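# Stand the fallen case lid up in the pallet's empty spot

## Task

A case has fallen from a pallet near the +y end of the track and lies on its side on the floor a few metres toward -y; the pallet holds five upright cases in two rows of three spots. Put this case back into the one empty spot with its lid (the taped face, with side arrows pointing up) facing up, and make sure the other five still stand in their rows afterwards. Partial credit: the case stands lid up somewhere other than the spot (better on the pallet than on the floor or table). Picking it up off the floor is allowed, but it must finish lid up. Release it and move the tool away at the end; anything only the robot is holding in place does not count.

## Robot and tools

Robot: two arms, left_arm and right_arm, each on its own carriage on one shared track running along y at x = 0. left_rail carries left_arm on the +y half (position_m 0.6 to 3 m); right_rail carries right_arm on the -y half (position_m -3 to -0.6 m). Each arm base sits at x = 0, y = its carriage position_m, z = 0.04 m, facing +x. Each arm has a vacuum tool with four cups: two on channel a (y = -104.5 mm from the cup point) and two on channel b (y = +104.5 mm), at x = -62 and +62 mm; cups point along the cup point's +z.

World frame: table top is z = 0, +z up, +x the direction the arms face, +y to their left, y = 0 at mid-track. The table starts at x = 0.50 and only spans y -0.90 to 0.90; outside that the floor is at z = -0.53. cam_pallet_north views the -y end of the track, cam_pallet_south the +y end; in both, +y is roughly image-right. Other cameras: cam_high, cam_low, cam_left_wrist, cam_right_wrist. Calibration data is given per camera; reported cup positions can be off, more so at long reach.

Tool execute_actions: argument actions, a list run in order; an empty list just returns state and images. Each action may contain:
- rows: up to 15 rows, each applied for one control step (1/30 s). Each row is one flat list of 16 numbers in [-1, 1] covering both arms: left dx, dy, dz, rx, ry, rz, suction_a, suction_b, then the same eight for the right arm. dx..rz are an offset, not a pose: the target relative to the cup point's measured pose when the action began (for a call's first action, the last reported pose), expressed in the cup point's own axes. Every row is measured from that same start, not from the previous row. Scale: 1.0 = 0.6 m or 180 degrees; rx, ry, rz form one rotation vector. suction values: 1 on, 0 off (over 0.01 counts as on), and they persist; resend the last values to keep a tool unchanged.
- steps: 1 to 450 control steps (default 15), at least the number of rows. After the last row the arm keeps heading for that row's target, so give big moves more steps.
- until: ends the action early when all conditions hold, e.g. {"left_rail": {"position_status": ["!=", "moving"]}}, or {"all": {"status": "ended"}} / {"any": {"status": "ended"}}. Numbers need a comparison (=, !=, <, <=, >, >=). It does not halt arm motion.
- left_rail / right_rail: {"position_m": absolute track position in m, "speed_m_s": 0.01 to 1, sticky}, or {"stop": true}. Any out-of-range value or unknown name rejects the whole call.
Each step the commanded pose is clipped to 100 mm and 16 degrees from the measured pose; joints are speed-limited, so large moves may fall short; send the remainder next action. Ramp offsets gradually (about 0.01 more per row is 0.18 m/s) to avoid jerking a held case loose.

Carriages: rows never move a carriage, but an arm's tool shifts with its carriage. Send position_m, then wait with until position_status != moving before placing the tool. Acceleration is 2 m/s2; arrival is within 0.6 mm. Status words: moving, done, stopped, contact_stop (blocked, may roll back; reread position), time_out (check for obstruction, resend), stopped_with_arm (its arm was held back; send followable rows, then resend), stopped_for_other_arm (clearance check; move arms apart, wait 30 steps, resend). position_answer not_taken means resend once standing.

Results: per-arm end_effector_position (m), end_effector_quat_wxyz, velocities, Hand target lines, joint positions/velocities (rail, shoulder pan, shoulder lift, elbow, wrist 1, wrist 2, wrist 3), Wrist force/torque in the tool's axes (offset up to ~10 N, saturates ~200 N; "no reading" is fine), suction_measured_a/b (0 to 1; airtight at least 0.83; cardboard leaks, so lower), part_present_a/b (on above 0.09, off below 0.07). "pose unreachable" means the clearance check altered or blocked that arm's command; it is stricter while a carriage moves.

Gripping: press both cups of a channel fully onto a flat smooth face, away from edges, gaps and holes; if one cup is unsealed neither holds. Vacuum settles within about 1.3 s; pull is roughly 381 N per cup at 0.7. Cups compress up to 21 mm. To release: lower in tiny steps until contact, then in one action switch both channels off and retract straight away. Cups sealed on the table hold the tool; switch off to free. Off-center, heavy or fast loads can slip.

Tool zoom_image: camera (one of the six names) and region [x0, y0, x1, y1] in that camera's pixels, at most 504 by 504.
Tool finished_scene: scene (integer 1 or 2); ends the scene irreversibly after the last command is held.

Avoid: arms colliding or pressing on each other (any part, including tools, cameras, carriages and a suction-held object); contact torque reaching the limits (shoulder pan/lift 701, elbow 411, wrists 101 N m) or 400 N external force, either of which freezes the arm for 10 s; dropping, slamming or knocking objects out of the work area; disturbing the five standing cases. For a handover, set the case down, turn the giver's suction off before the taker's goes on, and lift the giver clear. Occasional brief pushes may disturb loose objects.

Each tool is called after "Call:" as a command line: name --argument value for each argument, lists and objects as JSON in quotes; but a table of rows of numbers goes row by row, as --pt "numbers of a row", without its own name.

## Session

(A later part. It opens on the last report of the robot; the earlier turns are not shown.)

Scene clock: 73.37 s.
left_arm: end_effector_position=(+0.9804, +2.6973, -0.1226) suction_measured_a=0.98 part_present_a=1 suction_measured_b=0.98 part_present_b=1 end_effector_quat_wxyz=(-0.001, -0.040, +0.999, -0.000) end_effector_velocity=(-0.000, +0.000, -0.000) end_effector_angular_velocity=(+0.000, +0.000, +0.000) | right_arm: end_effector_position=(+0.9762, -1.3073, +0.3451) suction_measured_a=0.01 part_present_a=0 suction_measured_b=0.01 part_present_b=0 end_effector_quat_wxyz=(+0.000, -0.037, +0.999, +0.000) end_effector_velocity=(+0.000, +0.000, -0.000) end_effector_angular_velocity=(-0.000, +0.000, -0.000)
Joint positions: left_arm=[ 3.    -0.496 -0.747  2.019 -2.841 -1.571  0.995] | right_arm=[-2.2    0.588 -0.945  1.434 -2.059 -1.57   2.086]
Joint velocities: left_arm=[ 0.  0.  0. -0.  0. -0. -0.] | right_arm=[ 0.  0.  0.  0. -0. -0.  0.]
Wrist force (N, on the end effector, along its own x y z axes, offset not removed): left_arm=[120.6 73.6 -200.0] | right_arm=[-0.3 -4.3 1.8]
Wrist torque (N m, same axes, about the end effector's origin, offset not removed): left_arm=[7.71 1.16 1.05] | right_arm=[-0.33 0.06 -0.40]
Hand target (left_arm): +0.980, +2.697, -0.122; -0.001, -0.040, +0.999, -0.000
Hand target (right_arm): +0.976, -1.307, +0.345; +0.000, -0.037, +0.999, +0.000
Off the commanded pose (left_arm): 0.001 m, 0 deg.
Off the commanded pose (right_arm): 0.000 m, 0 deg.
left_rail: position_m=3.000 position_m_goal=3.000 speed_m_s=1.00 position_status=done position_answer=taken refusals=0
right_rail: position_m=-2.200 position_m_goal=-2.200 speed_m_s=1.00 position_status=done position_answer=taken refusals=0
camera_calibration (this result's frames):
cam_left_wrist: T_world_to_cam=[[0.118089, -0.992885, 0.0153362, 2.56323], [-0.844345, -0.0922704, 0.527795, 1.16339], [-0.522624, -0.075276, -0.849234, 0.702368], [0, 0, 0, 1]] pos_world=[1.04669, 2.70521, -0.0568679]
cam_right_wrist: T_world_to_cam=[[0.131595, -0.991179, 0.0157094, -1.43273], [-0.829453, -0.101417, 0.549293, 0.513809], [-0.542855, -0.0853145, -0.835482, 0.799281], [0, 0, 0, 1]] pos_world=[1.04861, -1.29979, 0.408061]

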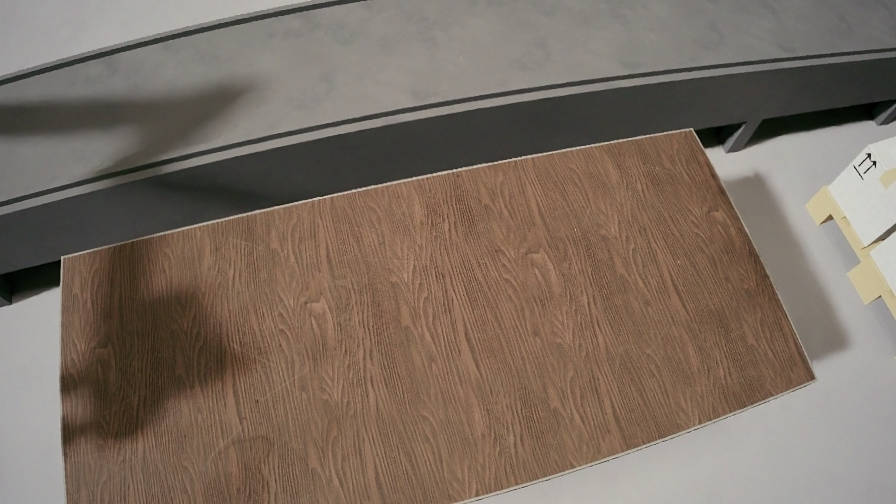

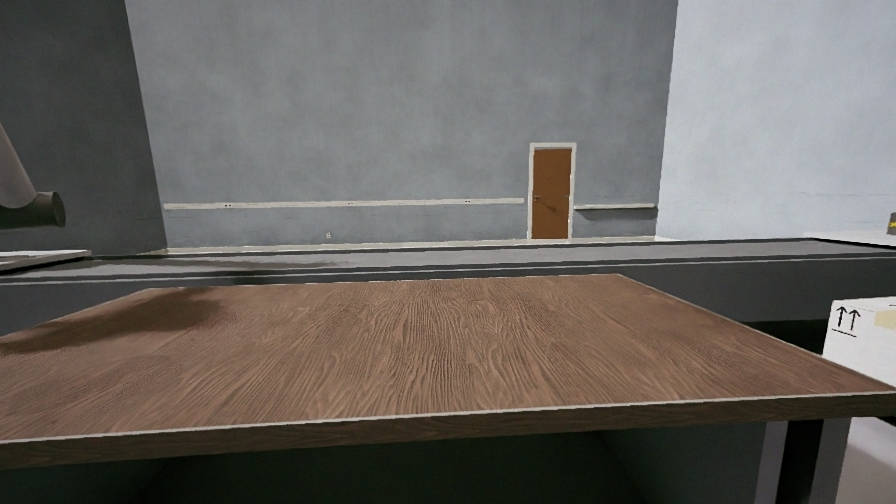

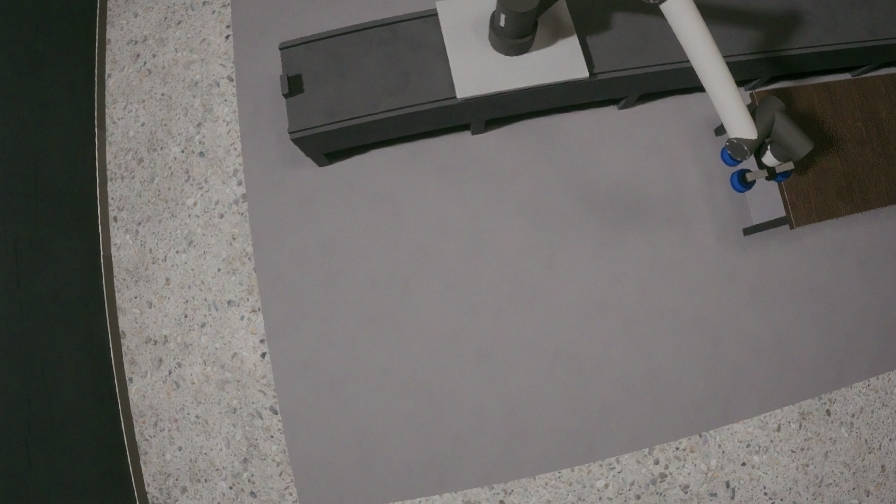

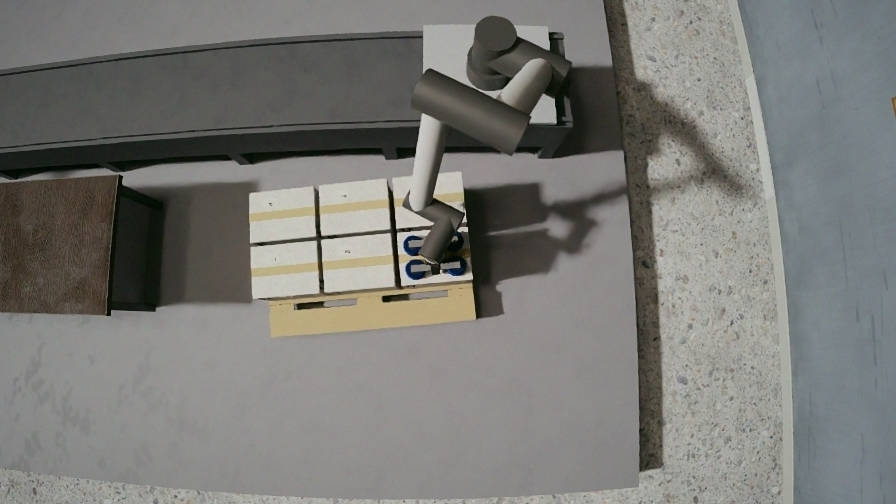

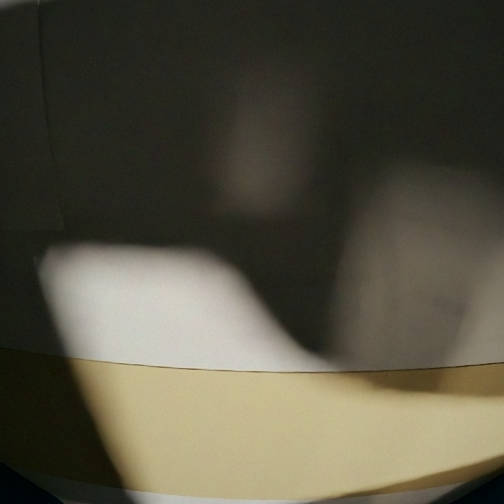

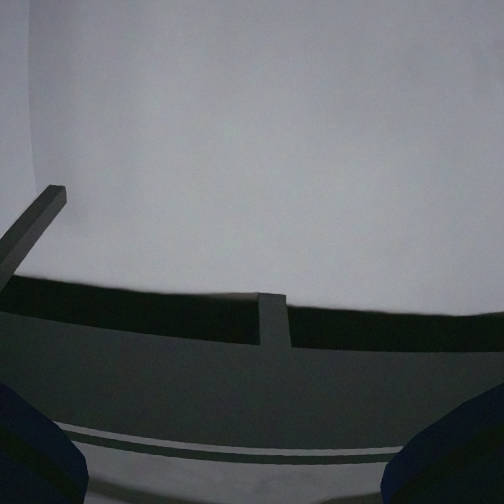

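Call:
execute_actions --actions '[]'

Scene clock: 73.53 s.
left_arm: end_effector_position=(+0.9805, +2.6972, -0.1222) suction_measured_a=0.98 part_present_a=1 suction_measured_b=0.98 part_present_b=1 end_effector_quat_wxyz=(-0.001, -0.040, +0.999, -0.000) end_effector_velocity=(-0.000, +0.000, +0.001) end_effector_angular_velocity=(+0.001, +0.001, -0.000) | right_arm: end_effector_position=(+0.9762, -1.3073, +0.3451) suction_measured_a=0.01 part_present_a=0 suction_measured_b=0.01 part_present_b=0 end_effector_quat_wxyz=(+0.000, -0.037, +0.999, +0.000) end_effector_velocity=(+0.000, -0.000, -0.000) end_effector_angular_velocity=(-0.000, +0.000, +0.000)
Joint positions: left_arm=[ 3.    -0.496 -0.748  2.019 -2.841 -1.571  0.995] | right_arm=[-2.2    0.588 -0.945  1.434 -2.059 -1.57   2.086]
Joint velocities: left_arm=[ 0.     0.    -0.001 -0.     0.003 -0.     0.   ] | right_arm=[ 0. -0.  0. -0. -0.  0. -0.]
Wrist force (N, on the end effector, along its own x y z axes, offset not removed): left_arm=[70.3 50.4 -200.0] | right_arm=[-1.0 -6.0 0.7]
Wrist torque (N m, same axes, about the end effector's origin, offset not removed): left_arm=[6.95 1.54 1.65] | right_arm=[-0.56 0.22 -0.37]
Hand target (left_arm): +0.980, +2.697, -0.122; -0.001, -0.040, +0.999, -0.000
Hand target (right_arm): +0.976, -1.307, +0.345; +0.000, -0.037, +0.999, +0.000
Off the commanded pose (left_arm): 0.000 m, 0 deg.
Off the commanded pose (right_arm): 0.000 m, 0 deg.
left_rail: position_m=3.000 position_m_goal=3.000 speed_m_s=1.00 position_status=done position_answer=taken refusals=0
right_rail: position_m=-2.200 position_m_goal=-2.200 speed_m_s=1.00 position_status=done position_answer=taken refusals=0
camera_calibration (this result's frames):
cam_left_wrist: T_world_to_cam=[[0.11809, -0.992885, 0.0153186, 2.5632], [-0.844331, -0.0922781, 0.527816, 1.16323], [-0.522647, -0.0752637, -0.849221, 0.702703], [0, 0, 0, 1]] pos_world=[1.04673, 2.70519, -0.0564848]
cam_right_wrist: T_world_to_cam=[[0.131595, -0.991179, 0.0157096, -1.43273], [-0.829453, -0.101417, 0.549293, 0.513809], [-0.542854, -0.0853147, -0.835482, 0.799281], [0, 0, 0, 1]] pos_world=[1.04861, -1.29979, 0.408061]

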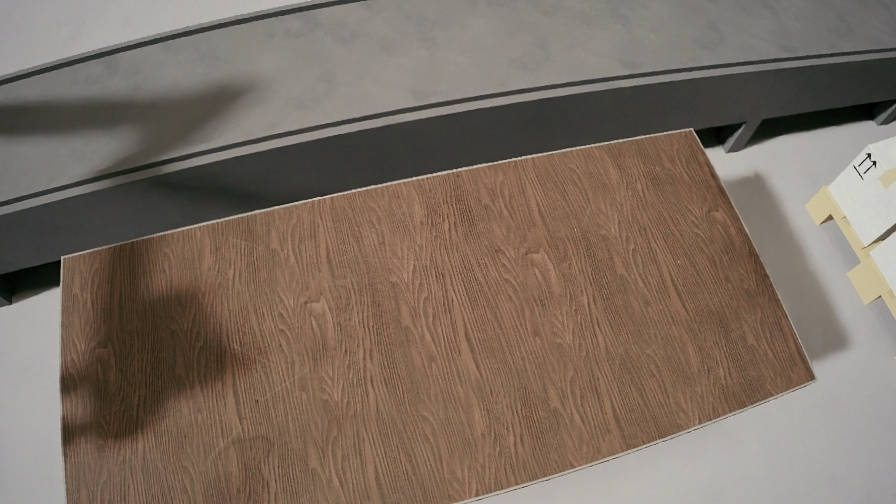

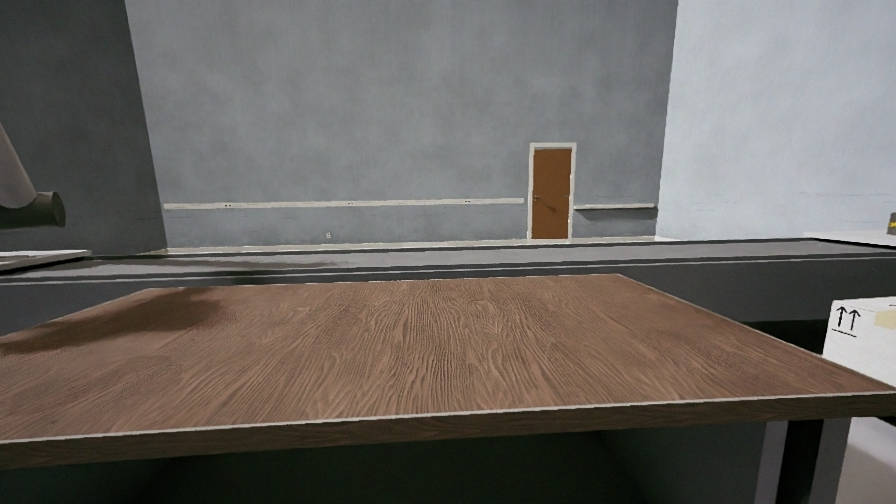

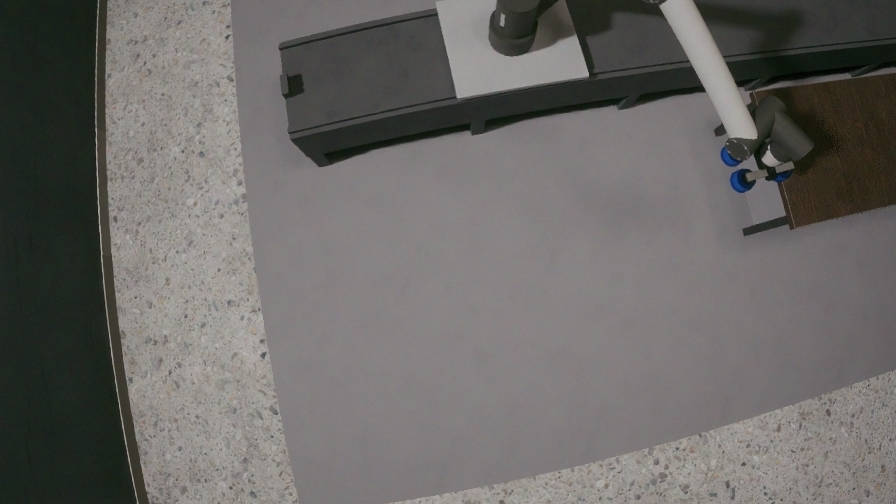

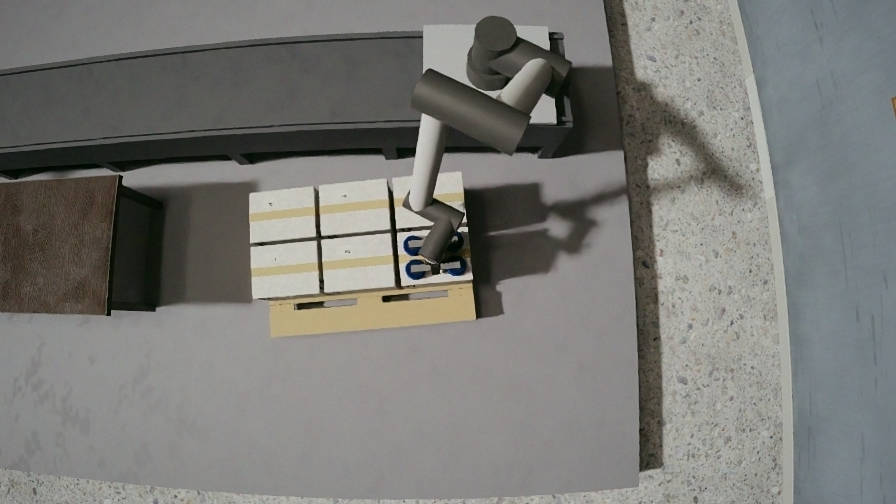

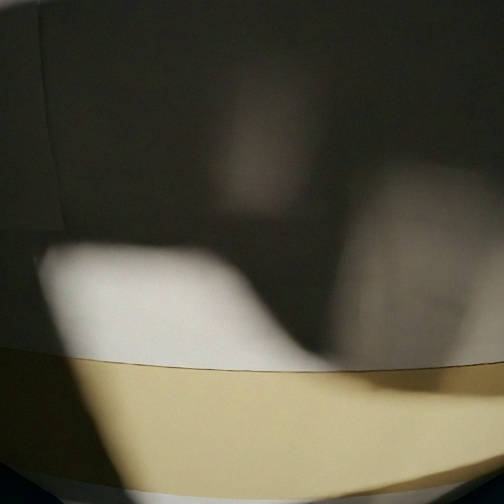

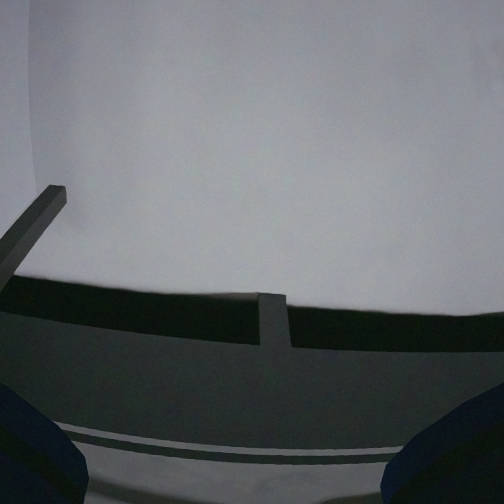

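Call:
execute_actions --actions '[]'

Scene clock: 73.80 s.
left_arm: end_effector_position=(+0.9805, +2.6972, -0.1220) suction_measured_a=0.98 part_present_a=1 suction_measured_b=0.98 part_present_b=1 end_effector_quat_wxyz=(-0.001, -0.040, +0.999, -0.000) end_effector_velocity=(+0.000, -0.000, +0.000) end_effector_angular_velocity=(-0.000, -0.000, -0.000) | right_arm: end_effector_position=(+0.9762, -1.3073, +0.3451) suction_measured_a=0.01 part_present_a=0 suction_measured_b=0.01 part_present_b=0 end_effector_quat_wxyz=(+0.000, -0.037, +0.999, +0.000) end_effector_velocity=(-0.000, +0.000, +0.000) end_effector_angular_velocity=(-0.000, -0.000, +0.000)
Joint positions: left_arm=[ 3.    -0.496 -0.748  2.019 -2.841 -1.571  0.995] | right_arm=[-2.2    0.588 -0.945  1.434 -2.059 -1.57   2.086]
Joint velocities: left_arm=[ 0.     0.    -0.001 -0.     0.    -0.     0.   ] | right_arm=[ 0.  0. -0. -0.  0. -0.  0.]
Wrist force (N, on the end effector, along its own x y z axes, offset not removed): left_arm=[52.1 38.8 -173.8] | right_arm=[-2.6 -3.6 2.0]
Wrist torque (N m, same axes, about the end effector's origin, offset not removed): left_arm=[6.76 -0.53 1.33] | right_arm=[-0.24 0.39 -0.36]
Hand target (left_arm): +0.980, +2.697, -0.122; -0.001, -0.040, +0.999, -0.000
Hand target (right_arm): +0.976, -1.307, +0.345; +0.000, -0.037, +0.999, +0.000
Off the commanded pose (left_arm): 0.000 m, 0 deg.
Off the commanded pose (right_arm): 0.000 m, 0 deg.
left_rail: position_m=3.000 position_m_goal=3.000 speed_m_s=1.00 position_status=done position_answer=taken refusals=0
right_rail: position_m=-2.200 position_m_goal=-2.200 speed_m_s=1.00 position_status=done position_answer=taken refusals=0
camera_calibration (this result's frames):
cam_left_wrist: T_world_to_cam=[[0.118091, -0.992885, 0.0152582, 2.5632], [-0.844283, -0.0923046, 0.527889, 1.16317], [-0.522725, -0.0752214, -0.849176, 0.702812], [0, 0, 0, 1]] pos_world=[1.04673, 2.70519, -0.0563209]
cam_right_wrist: T_world_to_cam=[[0.131595, -0.991179, 0.0157093, -1.43273], [-0.829453, -0.101417, 0.549293, 0.513809], [-0.542855, -0.0853143, -0.835482, 0.799282], [0, 0, 0, 1]] pos_world=[1.04861, -1.29979, 0.408061]

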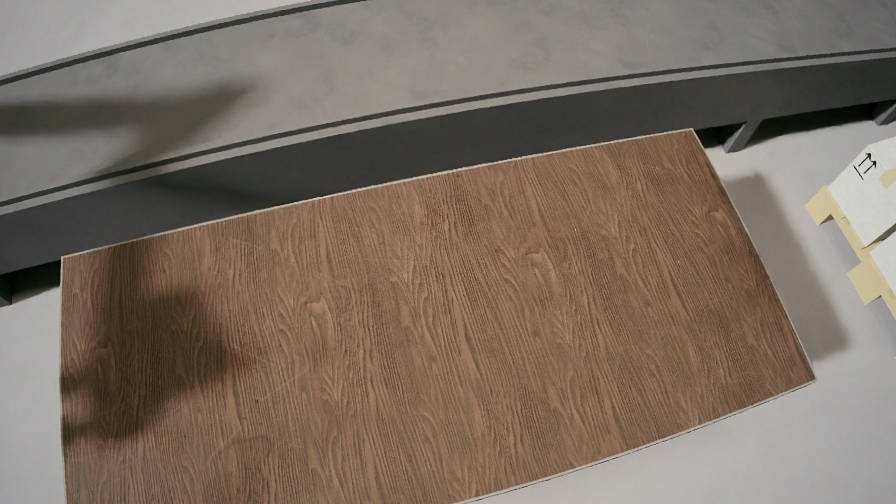

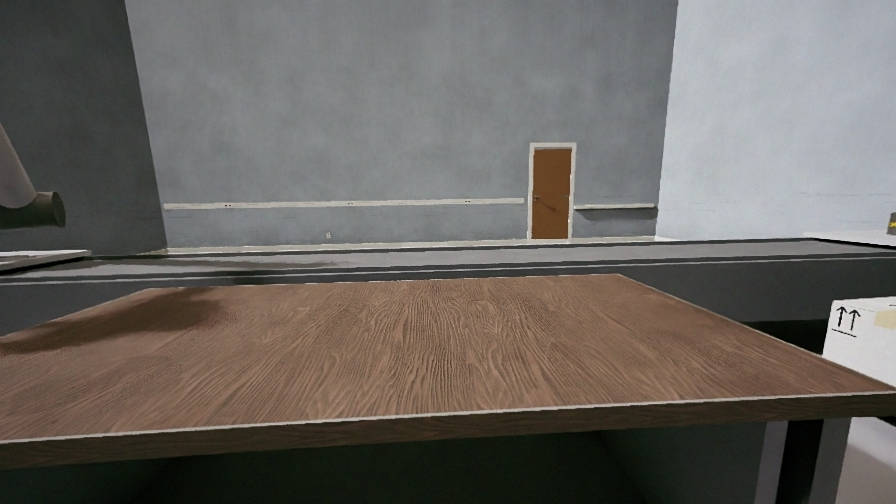

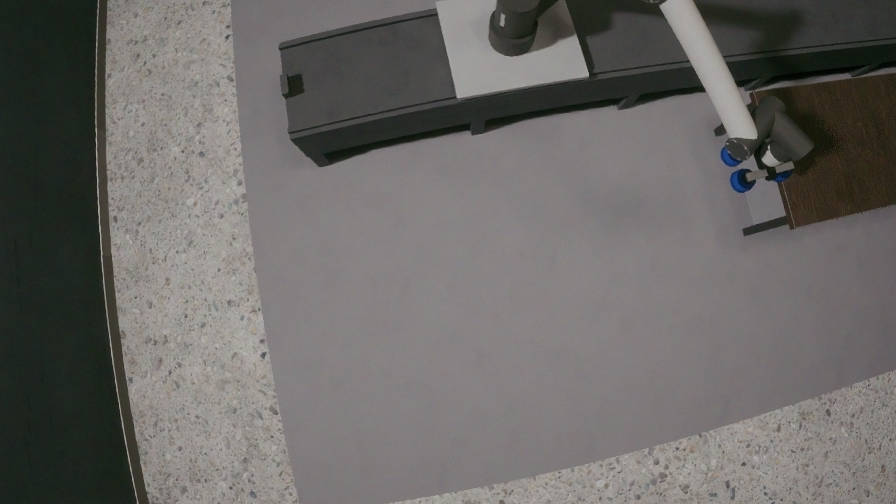

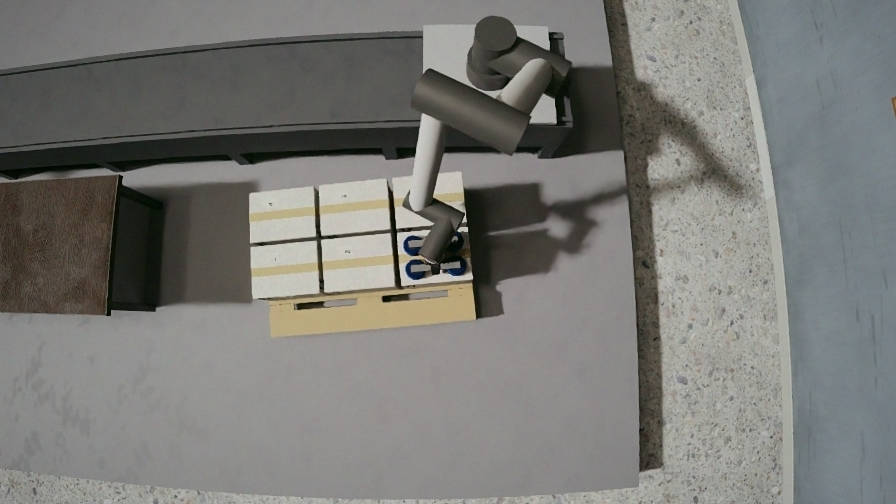

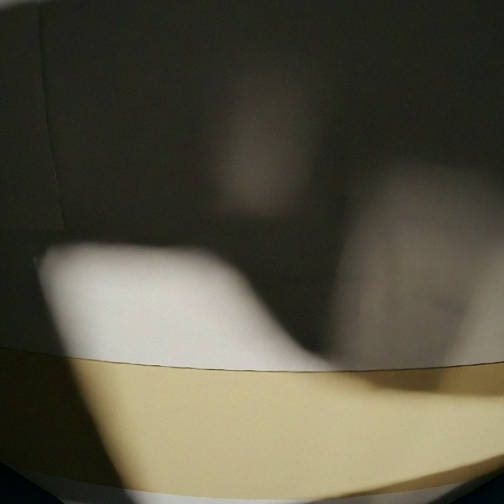

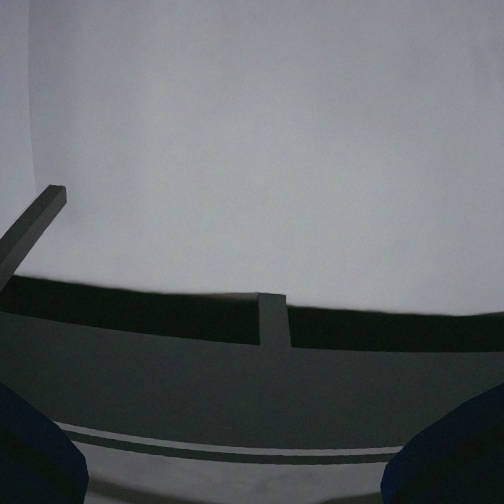

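Call:
execute_actions --actions '[{"rows": [[0,0,-0.005,0,0,0,0,0,0,0,0,0,0,0,0,0],[0,0,-0.015,0,0,0,0,0,0,0,0,0,0,0,0,0],[0,0,-0.03,0,0,0,0,0,0,0,0,0,0,0,0,0],[0,0,-0.05,0,0,0,0,0,0,0,0,0,0,0,0,0],[0,0,-0.075,0,0,0,0,0,0,0,0,0,0,0,0,0],[0,0,-0.105,0,0,0,0,0,0,0,0,0,0,0,0,0],[0,0,-0.14,0,0,0,0,0,0,0,0,0,0,0,0,0],[0,0,-0.18,0,0,0,0,0,0,0,0,0,0,0,0,0]], "steps": 8}]'

Scene clock: 74.57 s.
left_arm: end_effector_position=(+0.9801, +2.6975, -0.0882) suction_measured_a=0.01 part_present_a=0 suction_measured_b=0.01 part_present_b=0 end_effector_quat_wxyz=(-0.001, -0.040, +0.999, +0.000) end_effector_velocity=(-0.003, +0.003, +0.335) end_effector_angular_velocity=(+0.002, +0.004, -0.001) | right_arm: end_effector_position=(+0.9762, -1.3073, +0.3451) suction_measured_a=0.01 part_present_a=0 suction_measured_b=0.01 part_present_b=0 end_effector_quat_wxyz=(+0.000, -0.037, +0.999, +0.000) end_effector_velocity=(+0.000, -0.000, -0.000) end_effector_angular_velocity=(-0.000, +0.000, -0.000)
Joint positions: left_arm=[ 3.    -0.496 -0.79   2.025 -2.804 -1.571  0.995] | right_arm=[-2.2    0.588 -0.945  1.434 -2.059 -1.57   2.086]
Joint velocities: left_arm=[ 0.     0.001 -0.41   0.049  0.365  0.     0.002] | right_arm=[ 0. -0.  0. -0.  0.  0.  0.]
Wrist force (N, on the end effector, along its own x y z axes, offset not removed): left_arm=[6.0 2.4 90.5] | right_arm=[-1.0 -2.8 2.0]
Wrist torque (N m, same axes, about the end effector's origin, offset not removed): left_arm=[1.61 -1.05 0.20] | right_arm=[-0.11 0.23 -0.33]
Hand target (left_arm): +0.980, +2.698, -0.019; +0.001, -0.040, +0.999, -0.001
Hand target (right_arm): +0.976, -1.307, +0.345; +0.000, -0.037, +0.999, +0.000
Off the commanded pose (left_arm): 0.074 m, 0 deg.
Off the commanded pose (right_arm): 0.000 m, 0 deg.
left_rail: position_m=3.000 position_m_goal=3.000 speed_m_s=1.00 position_status=done position_answer=taken refusals=0
right_rail: position_m=-2.200 position_m_goal=-2.200 speed_m_s=1.00 position_status=done position_answer=taken refusals=0
camera_calibration (this result's frames):
cam_left_wrist: T_world_to_cam=[[0.118123, -0.992892, 0.0145523, 2.56291], [-0.843744, -0.09263, 0.528692, 1.14546], [-0.523586, -0.0747289, -0.848689, 0.730867], [0, 0, 0, 1]] pos_world=[1.04641, 2.70542, -0.0226106]
cam_right_wrist: T_world_to_cam=[[0.131595, -0.991179, 0.0157094, -1.43273], [-0.829453, -0.101417, 0.549293, 0.51381], [-0.542855, -0.0853145, -0.835482, 0.799281], [0, 0, 0, 1]] pos_world=[1.04861, -1.29979, 0.40806]

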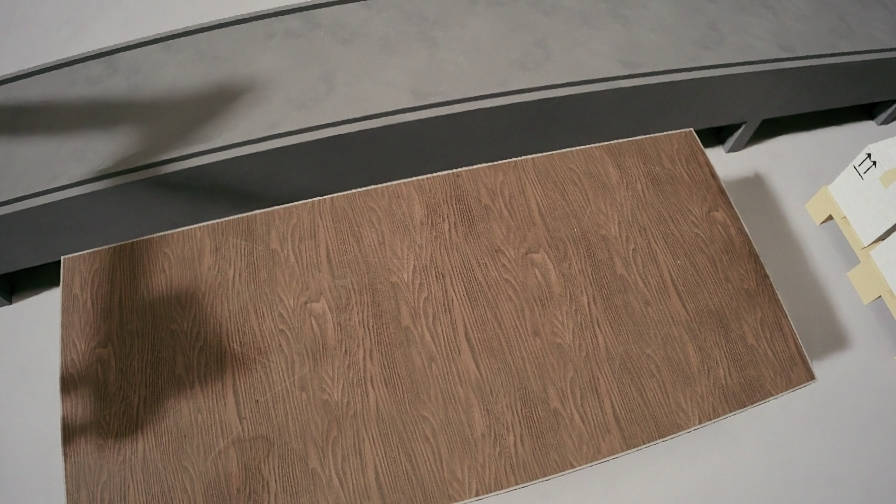

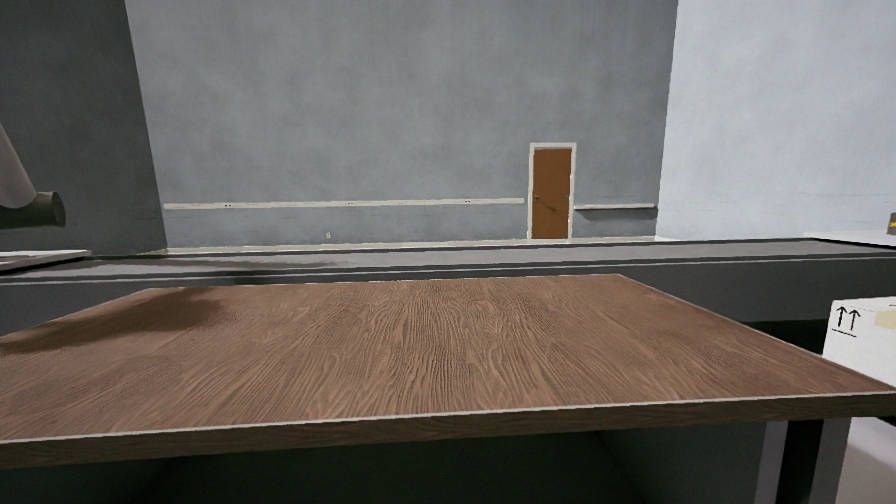

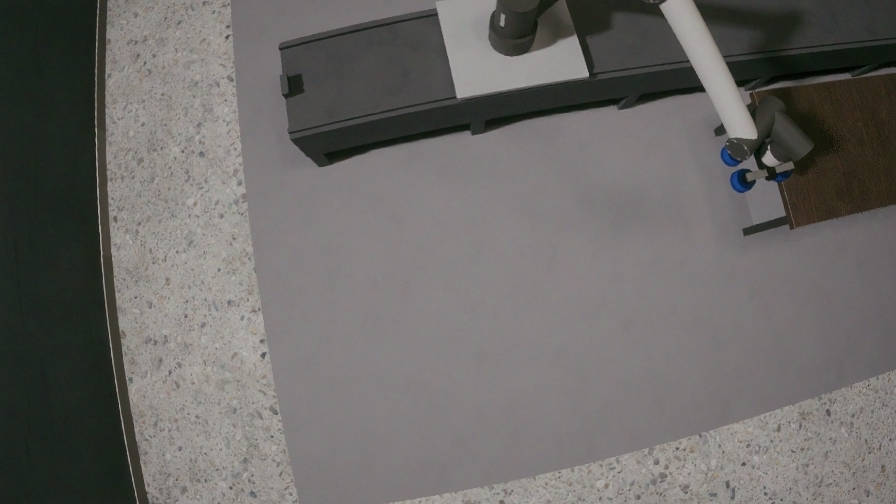

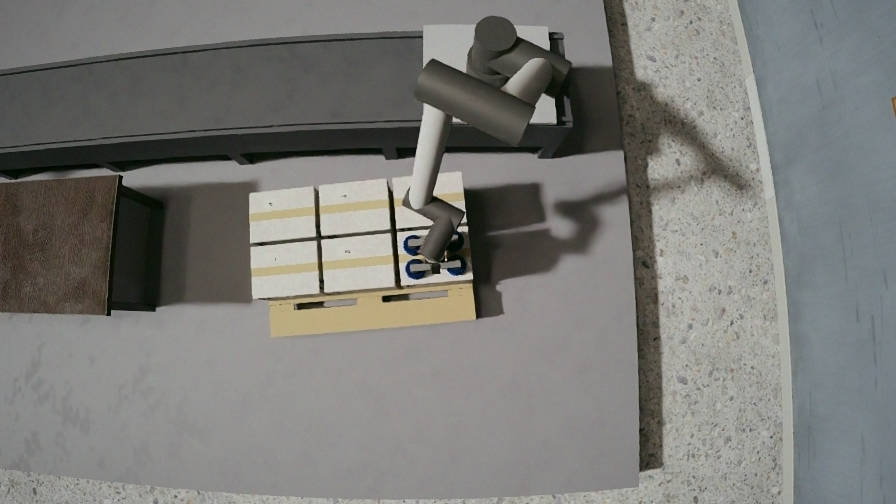

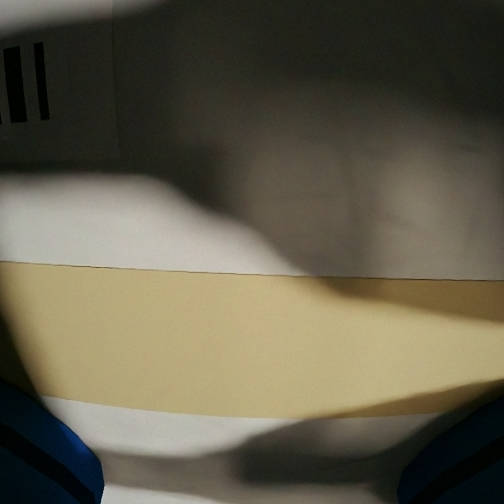

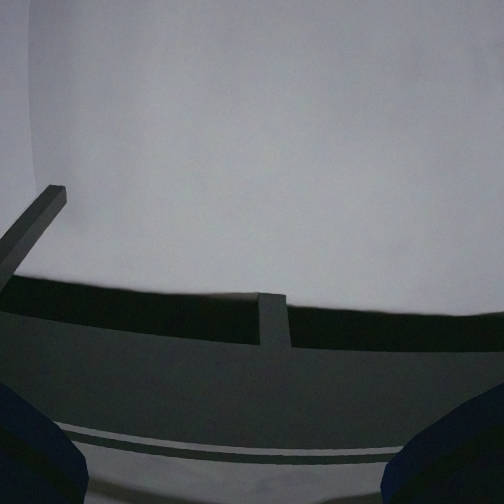

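Call:
execute_actions --actions '[]'

Scene clock: 74.77 s.
left_arm: end_effector_position=(+0.9809, +2.6975, -0.0341) suction_measured_a=0.00 part_present_a=0 suction_measured_b=0.00 part_present_b=0 end_effector_quat_wxyz=(+0.001, -0.040, +0.999, -0.001) end_effector_velocity=(-0.002, +0.002, +0.120) end_effector_angular_velocity=(-0.003, -0.006, +0.000) | right_arm: end_effector_position=(+0.9762, -1.3073, +0.3451) suction_measured_a=0.01 part_present_a=0 suction_measured_b=0.01 part_present_b=0 end_effector_quat_wxyz=(+0.000, -0.037, +0.999, +0.000) end_effector_velocity=(-0.000, -0.000, +0.000) end_effector_angular_velocity=(+0.000, -0.000, -0.000)
Joint positions: left_arm=[ 3.    -0.496 -0.854  2.03  -2.748 -1.571  0.995] | right_arm=[-2.2    0.588 -0.945  1.434 -2.059 -1.57   2.086]
Joint velocities: left_arm=[ 0.     0.001 -0.144  0.012  0.125  0.     0.001] | right_arm=[ 0. -0. -0.  0. -0.  0.  0.]
Wrist force (N, on the end effector, along its own x y z axes, offset not removed): left_arm=[-7.6 -9.4 -14.1] | right_arm=[-2.2 -3.1 1.3]
Wrist torque (N m, same axes, about the end effector's origin, offset not removed): left_arm=[-1.04 0.73 0.02] | right_arm=[-0.19 0.35 -0.35]
Hand target (left_arm): +0.980, +2.698, -0.019; +0.001, -0.040, +0.999, -0.001
Hand target (right_arm): +0.976, -1.307, +0.345; +0.000, -0.037, +0.999, +0.000
Off the commanded pose (left_arm): 0.020 m, 0 deg.
Off the commanded pose (right_arm): 0.000 m, 0 deg.
left_rail: position_m=3.000 position_m_goal=3.000 speed_m_s=1.00 position_status=done position_answer=taken refusals=0
right_rail: position_m=-2.200 position_m_goal=-2.200 speed_m_s=1.00 position_status=done position_answer=taken refusals=0
camera_calibration (this result's frames):
cam_left_wrist: T_world_to_cam=[[0.118019, -0.99287, 0.016728, 2.56216], [-0.845522, -0.0916418, 0.526018, 1.1165], [-0.520734, -0.0762241, -0.850309, 0.77841], [0, 0, 0, 1]] pos_world=[1.04698, 2.70554, 0.0317322]
cam_right_wrist: T_world_to_cam=[[0.131595, -0.991179, 0.0157095, -1.43273], [-0.829453, -0.101417, 0.549293, 0.513809], [-0.542855, -0.0853146, -0.835482, 0.799281], [0, 0, 0, 1]] pos_world=[1.04861, -1.29979, 0.40806]

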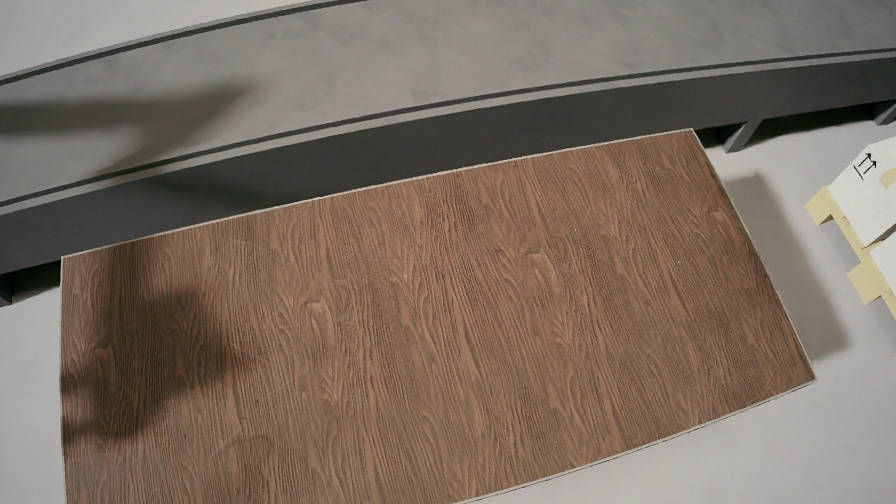

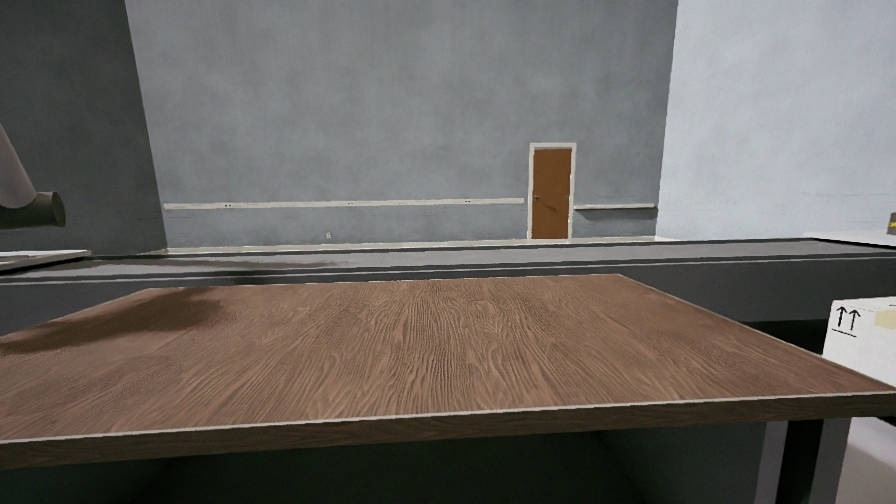

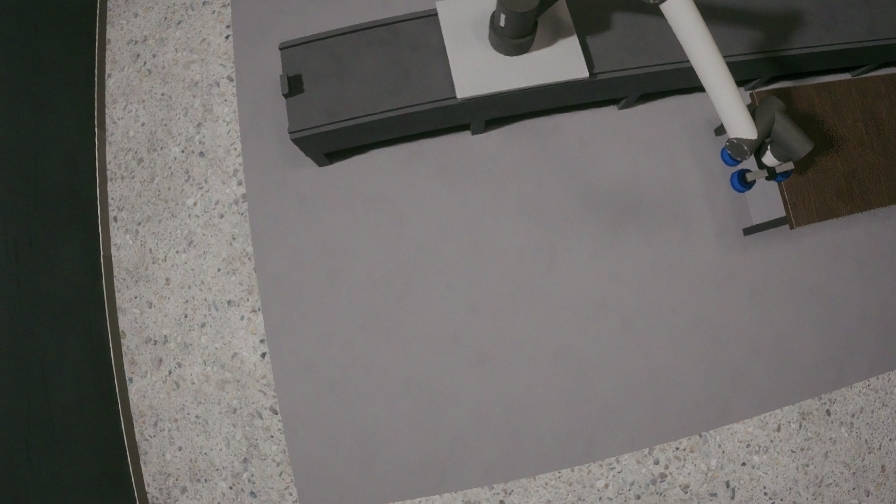

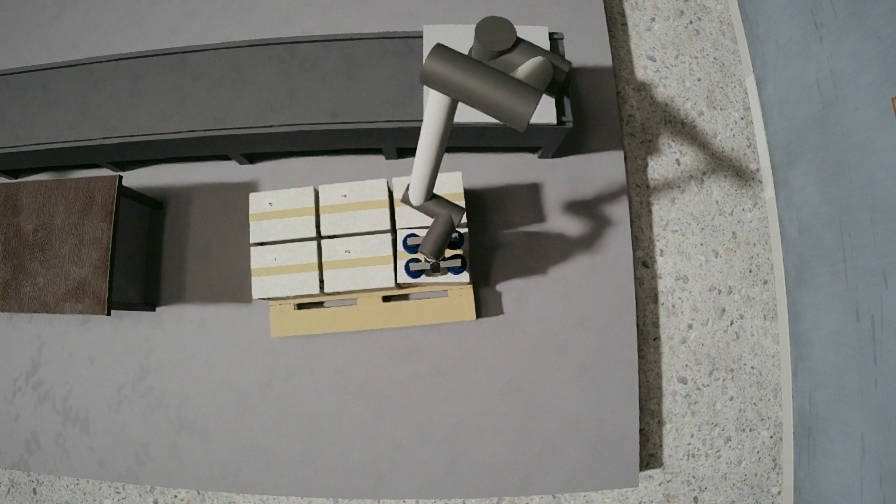

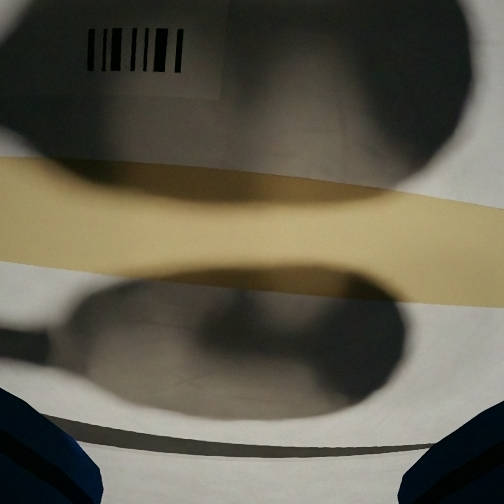

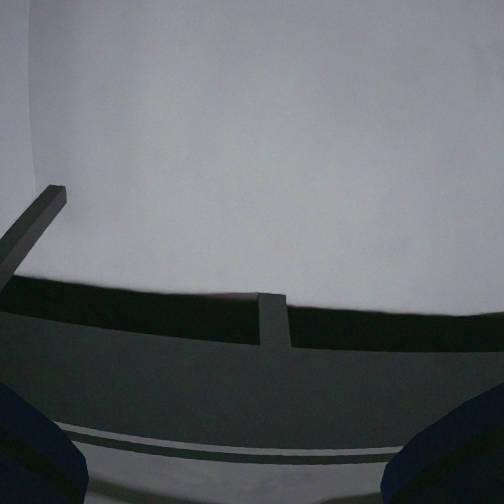

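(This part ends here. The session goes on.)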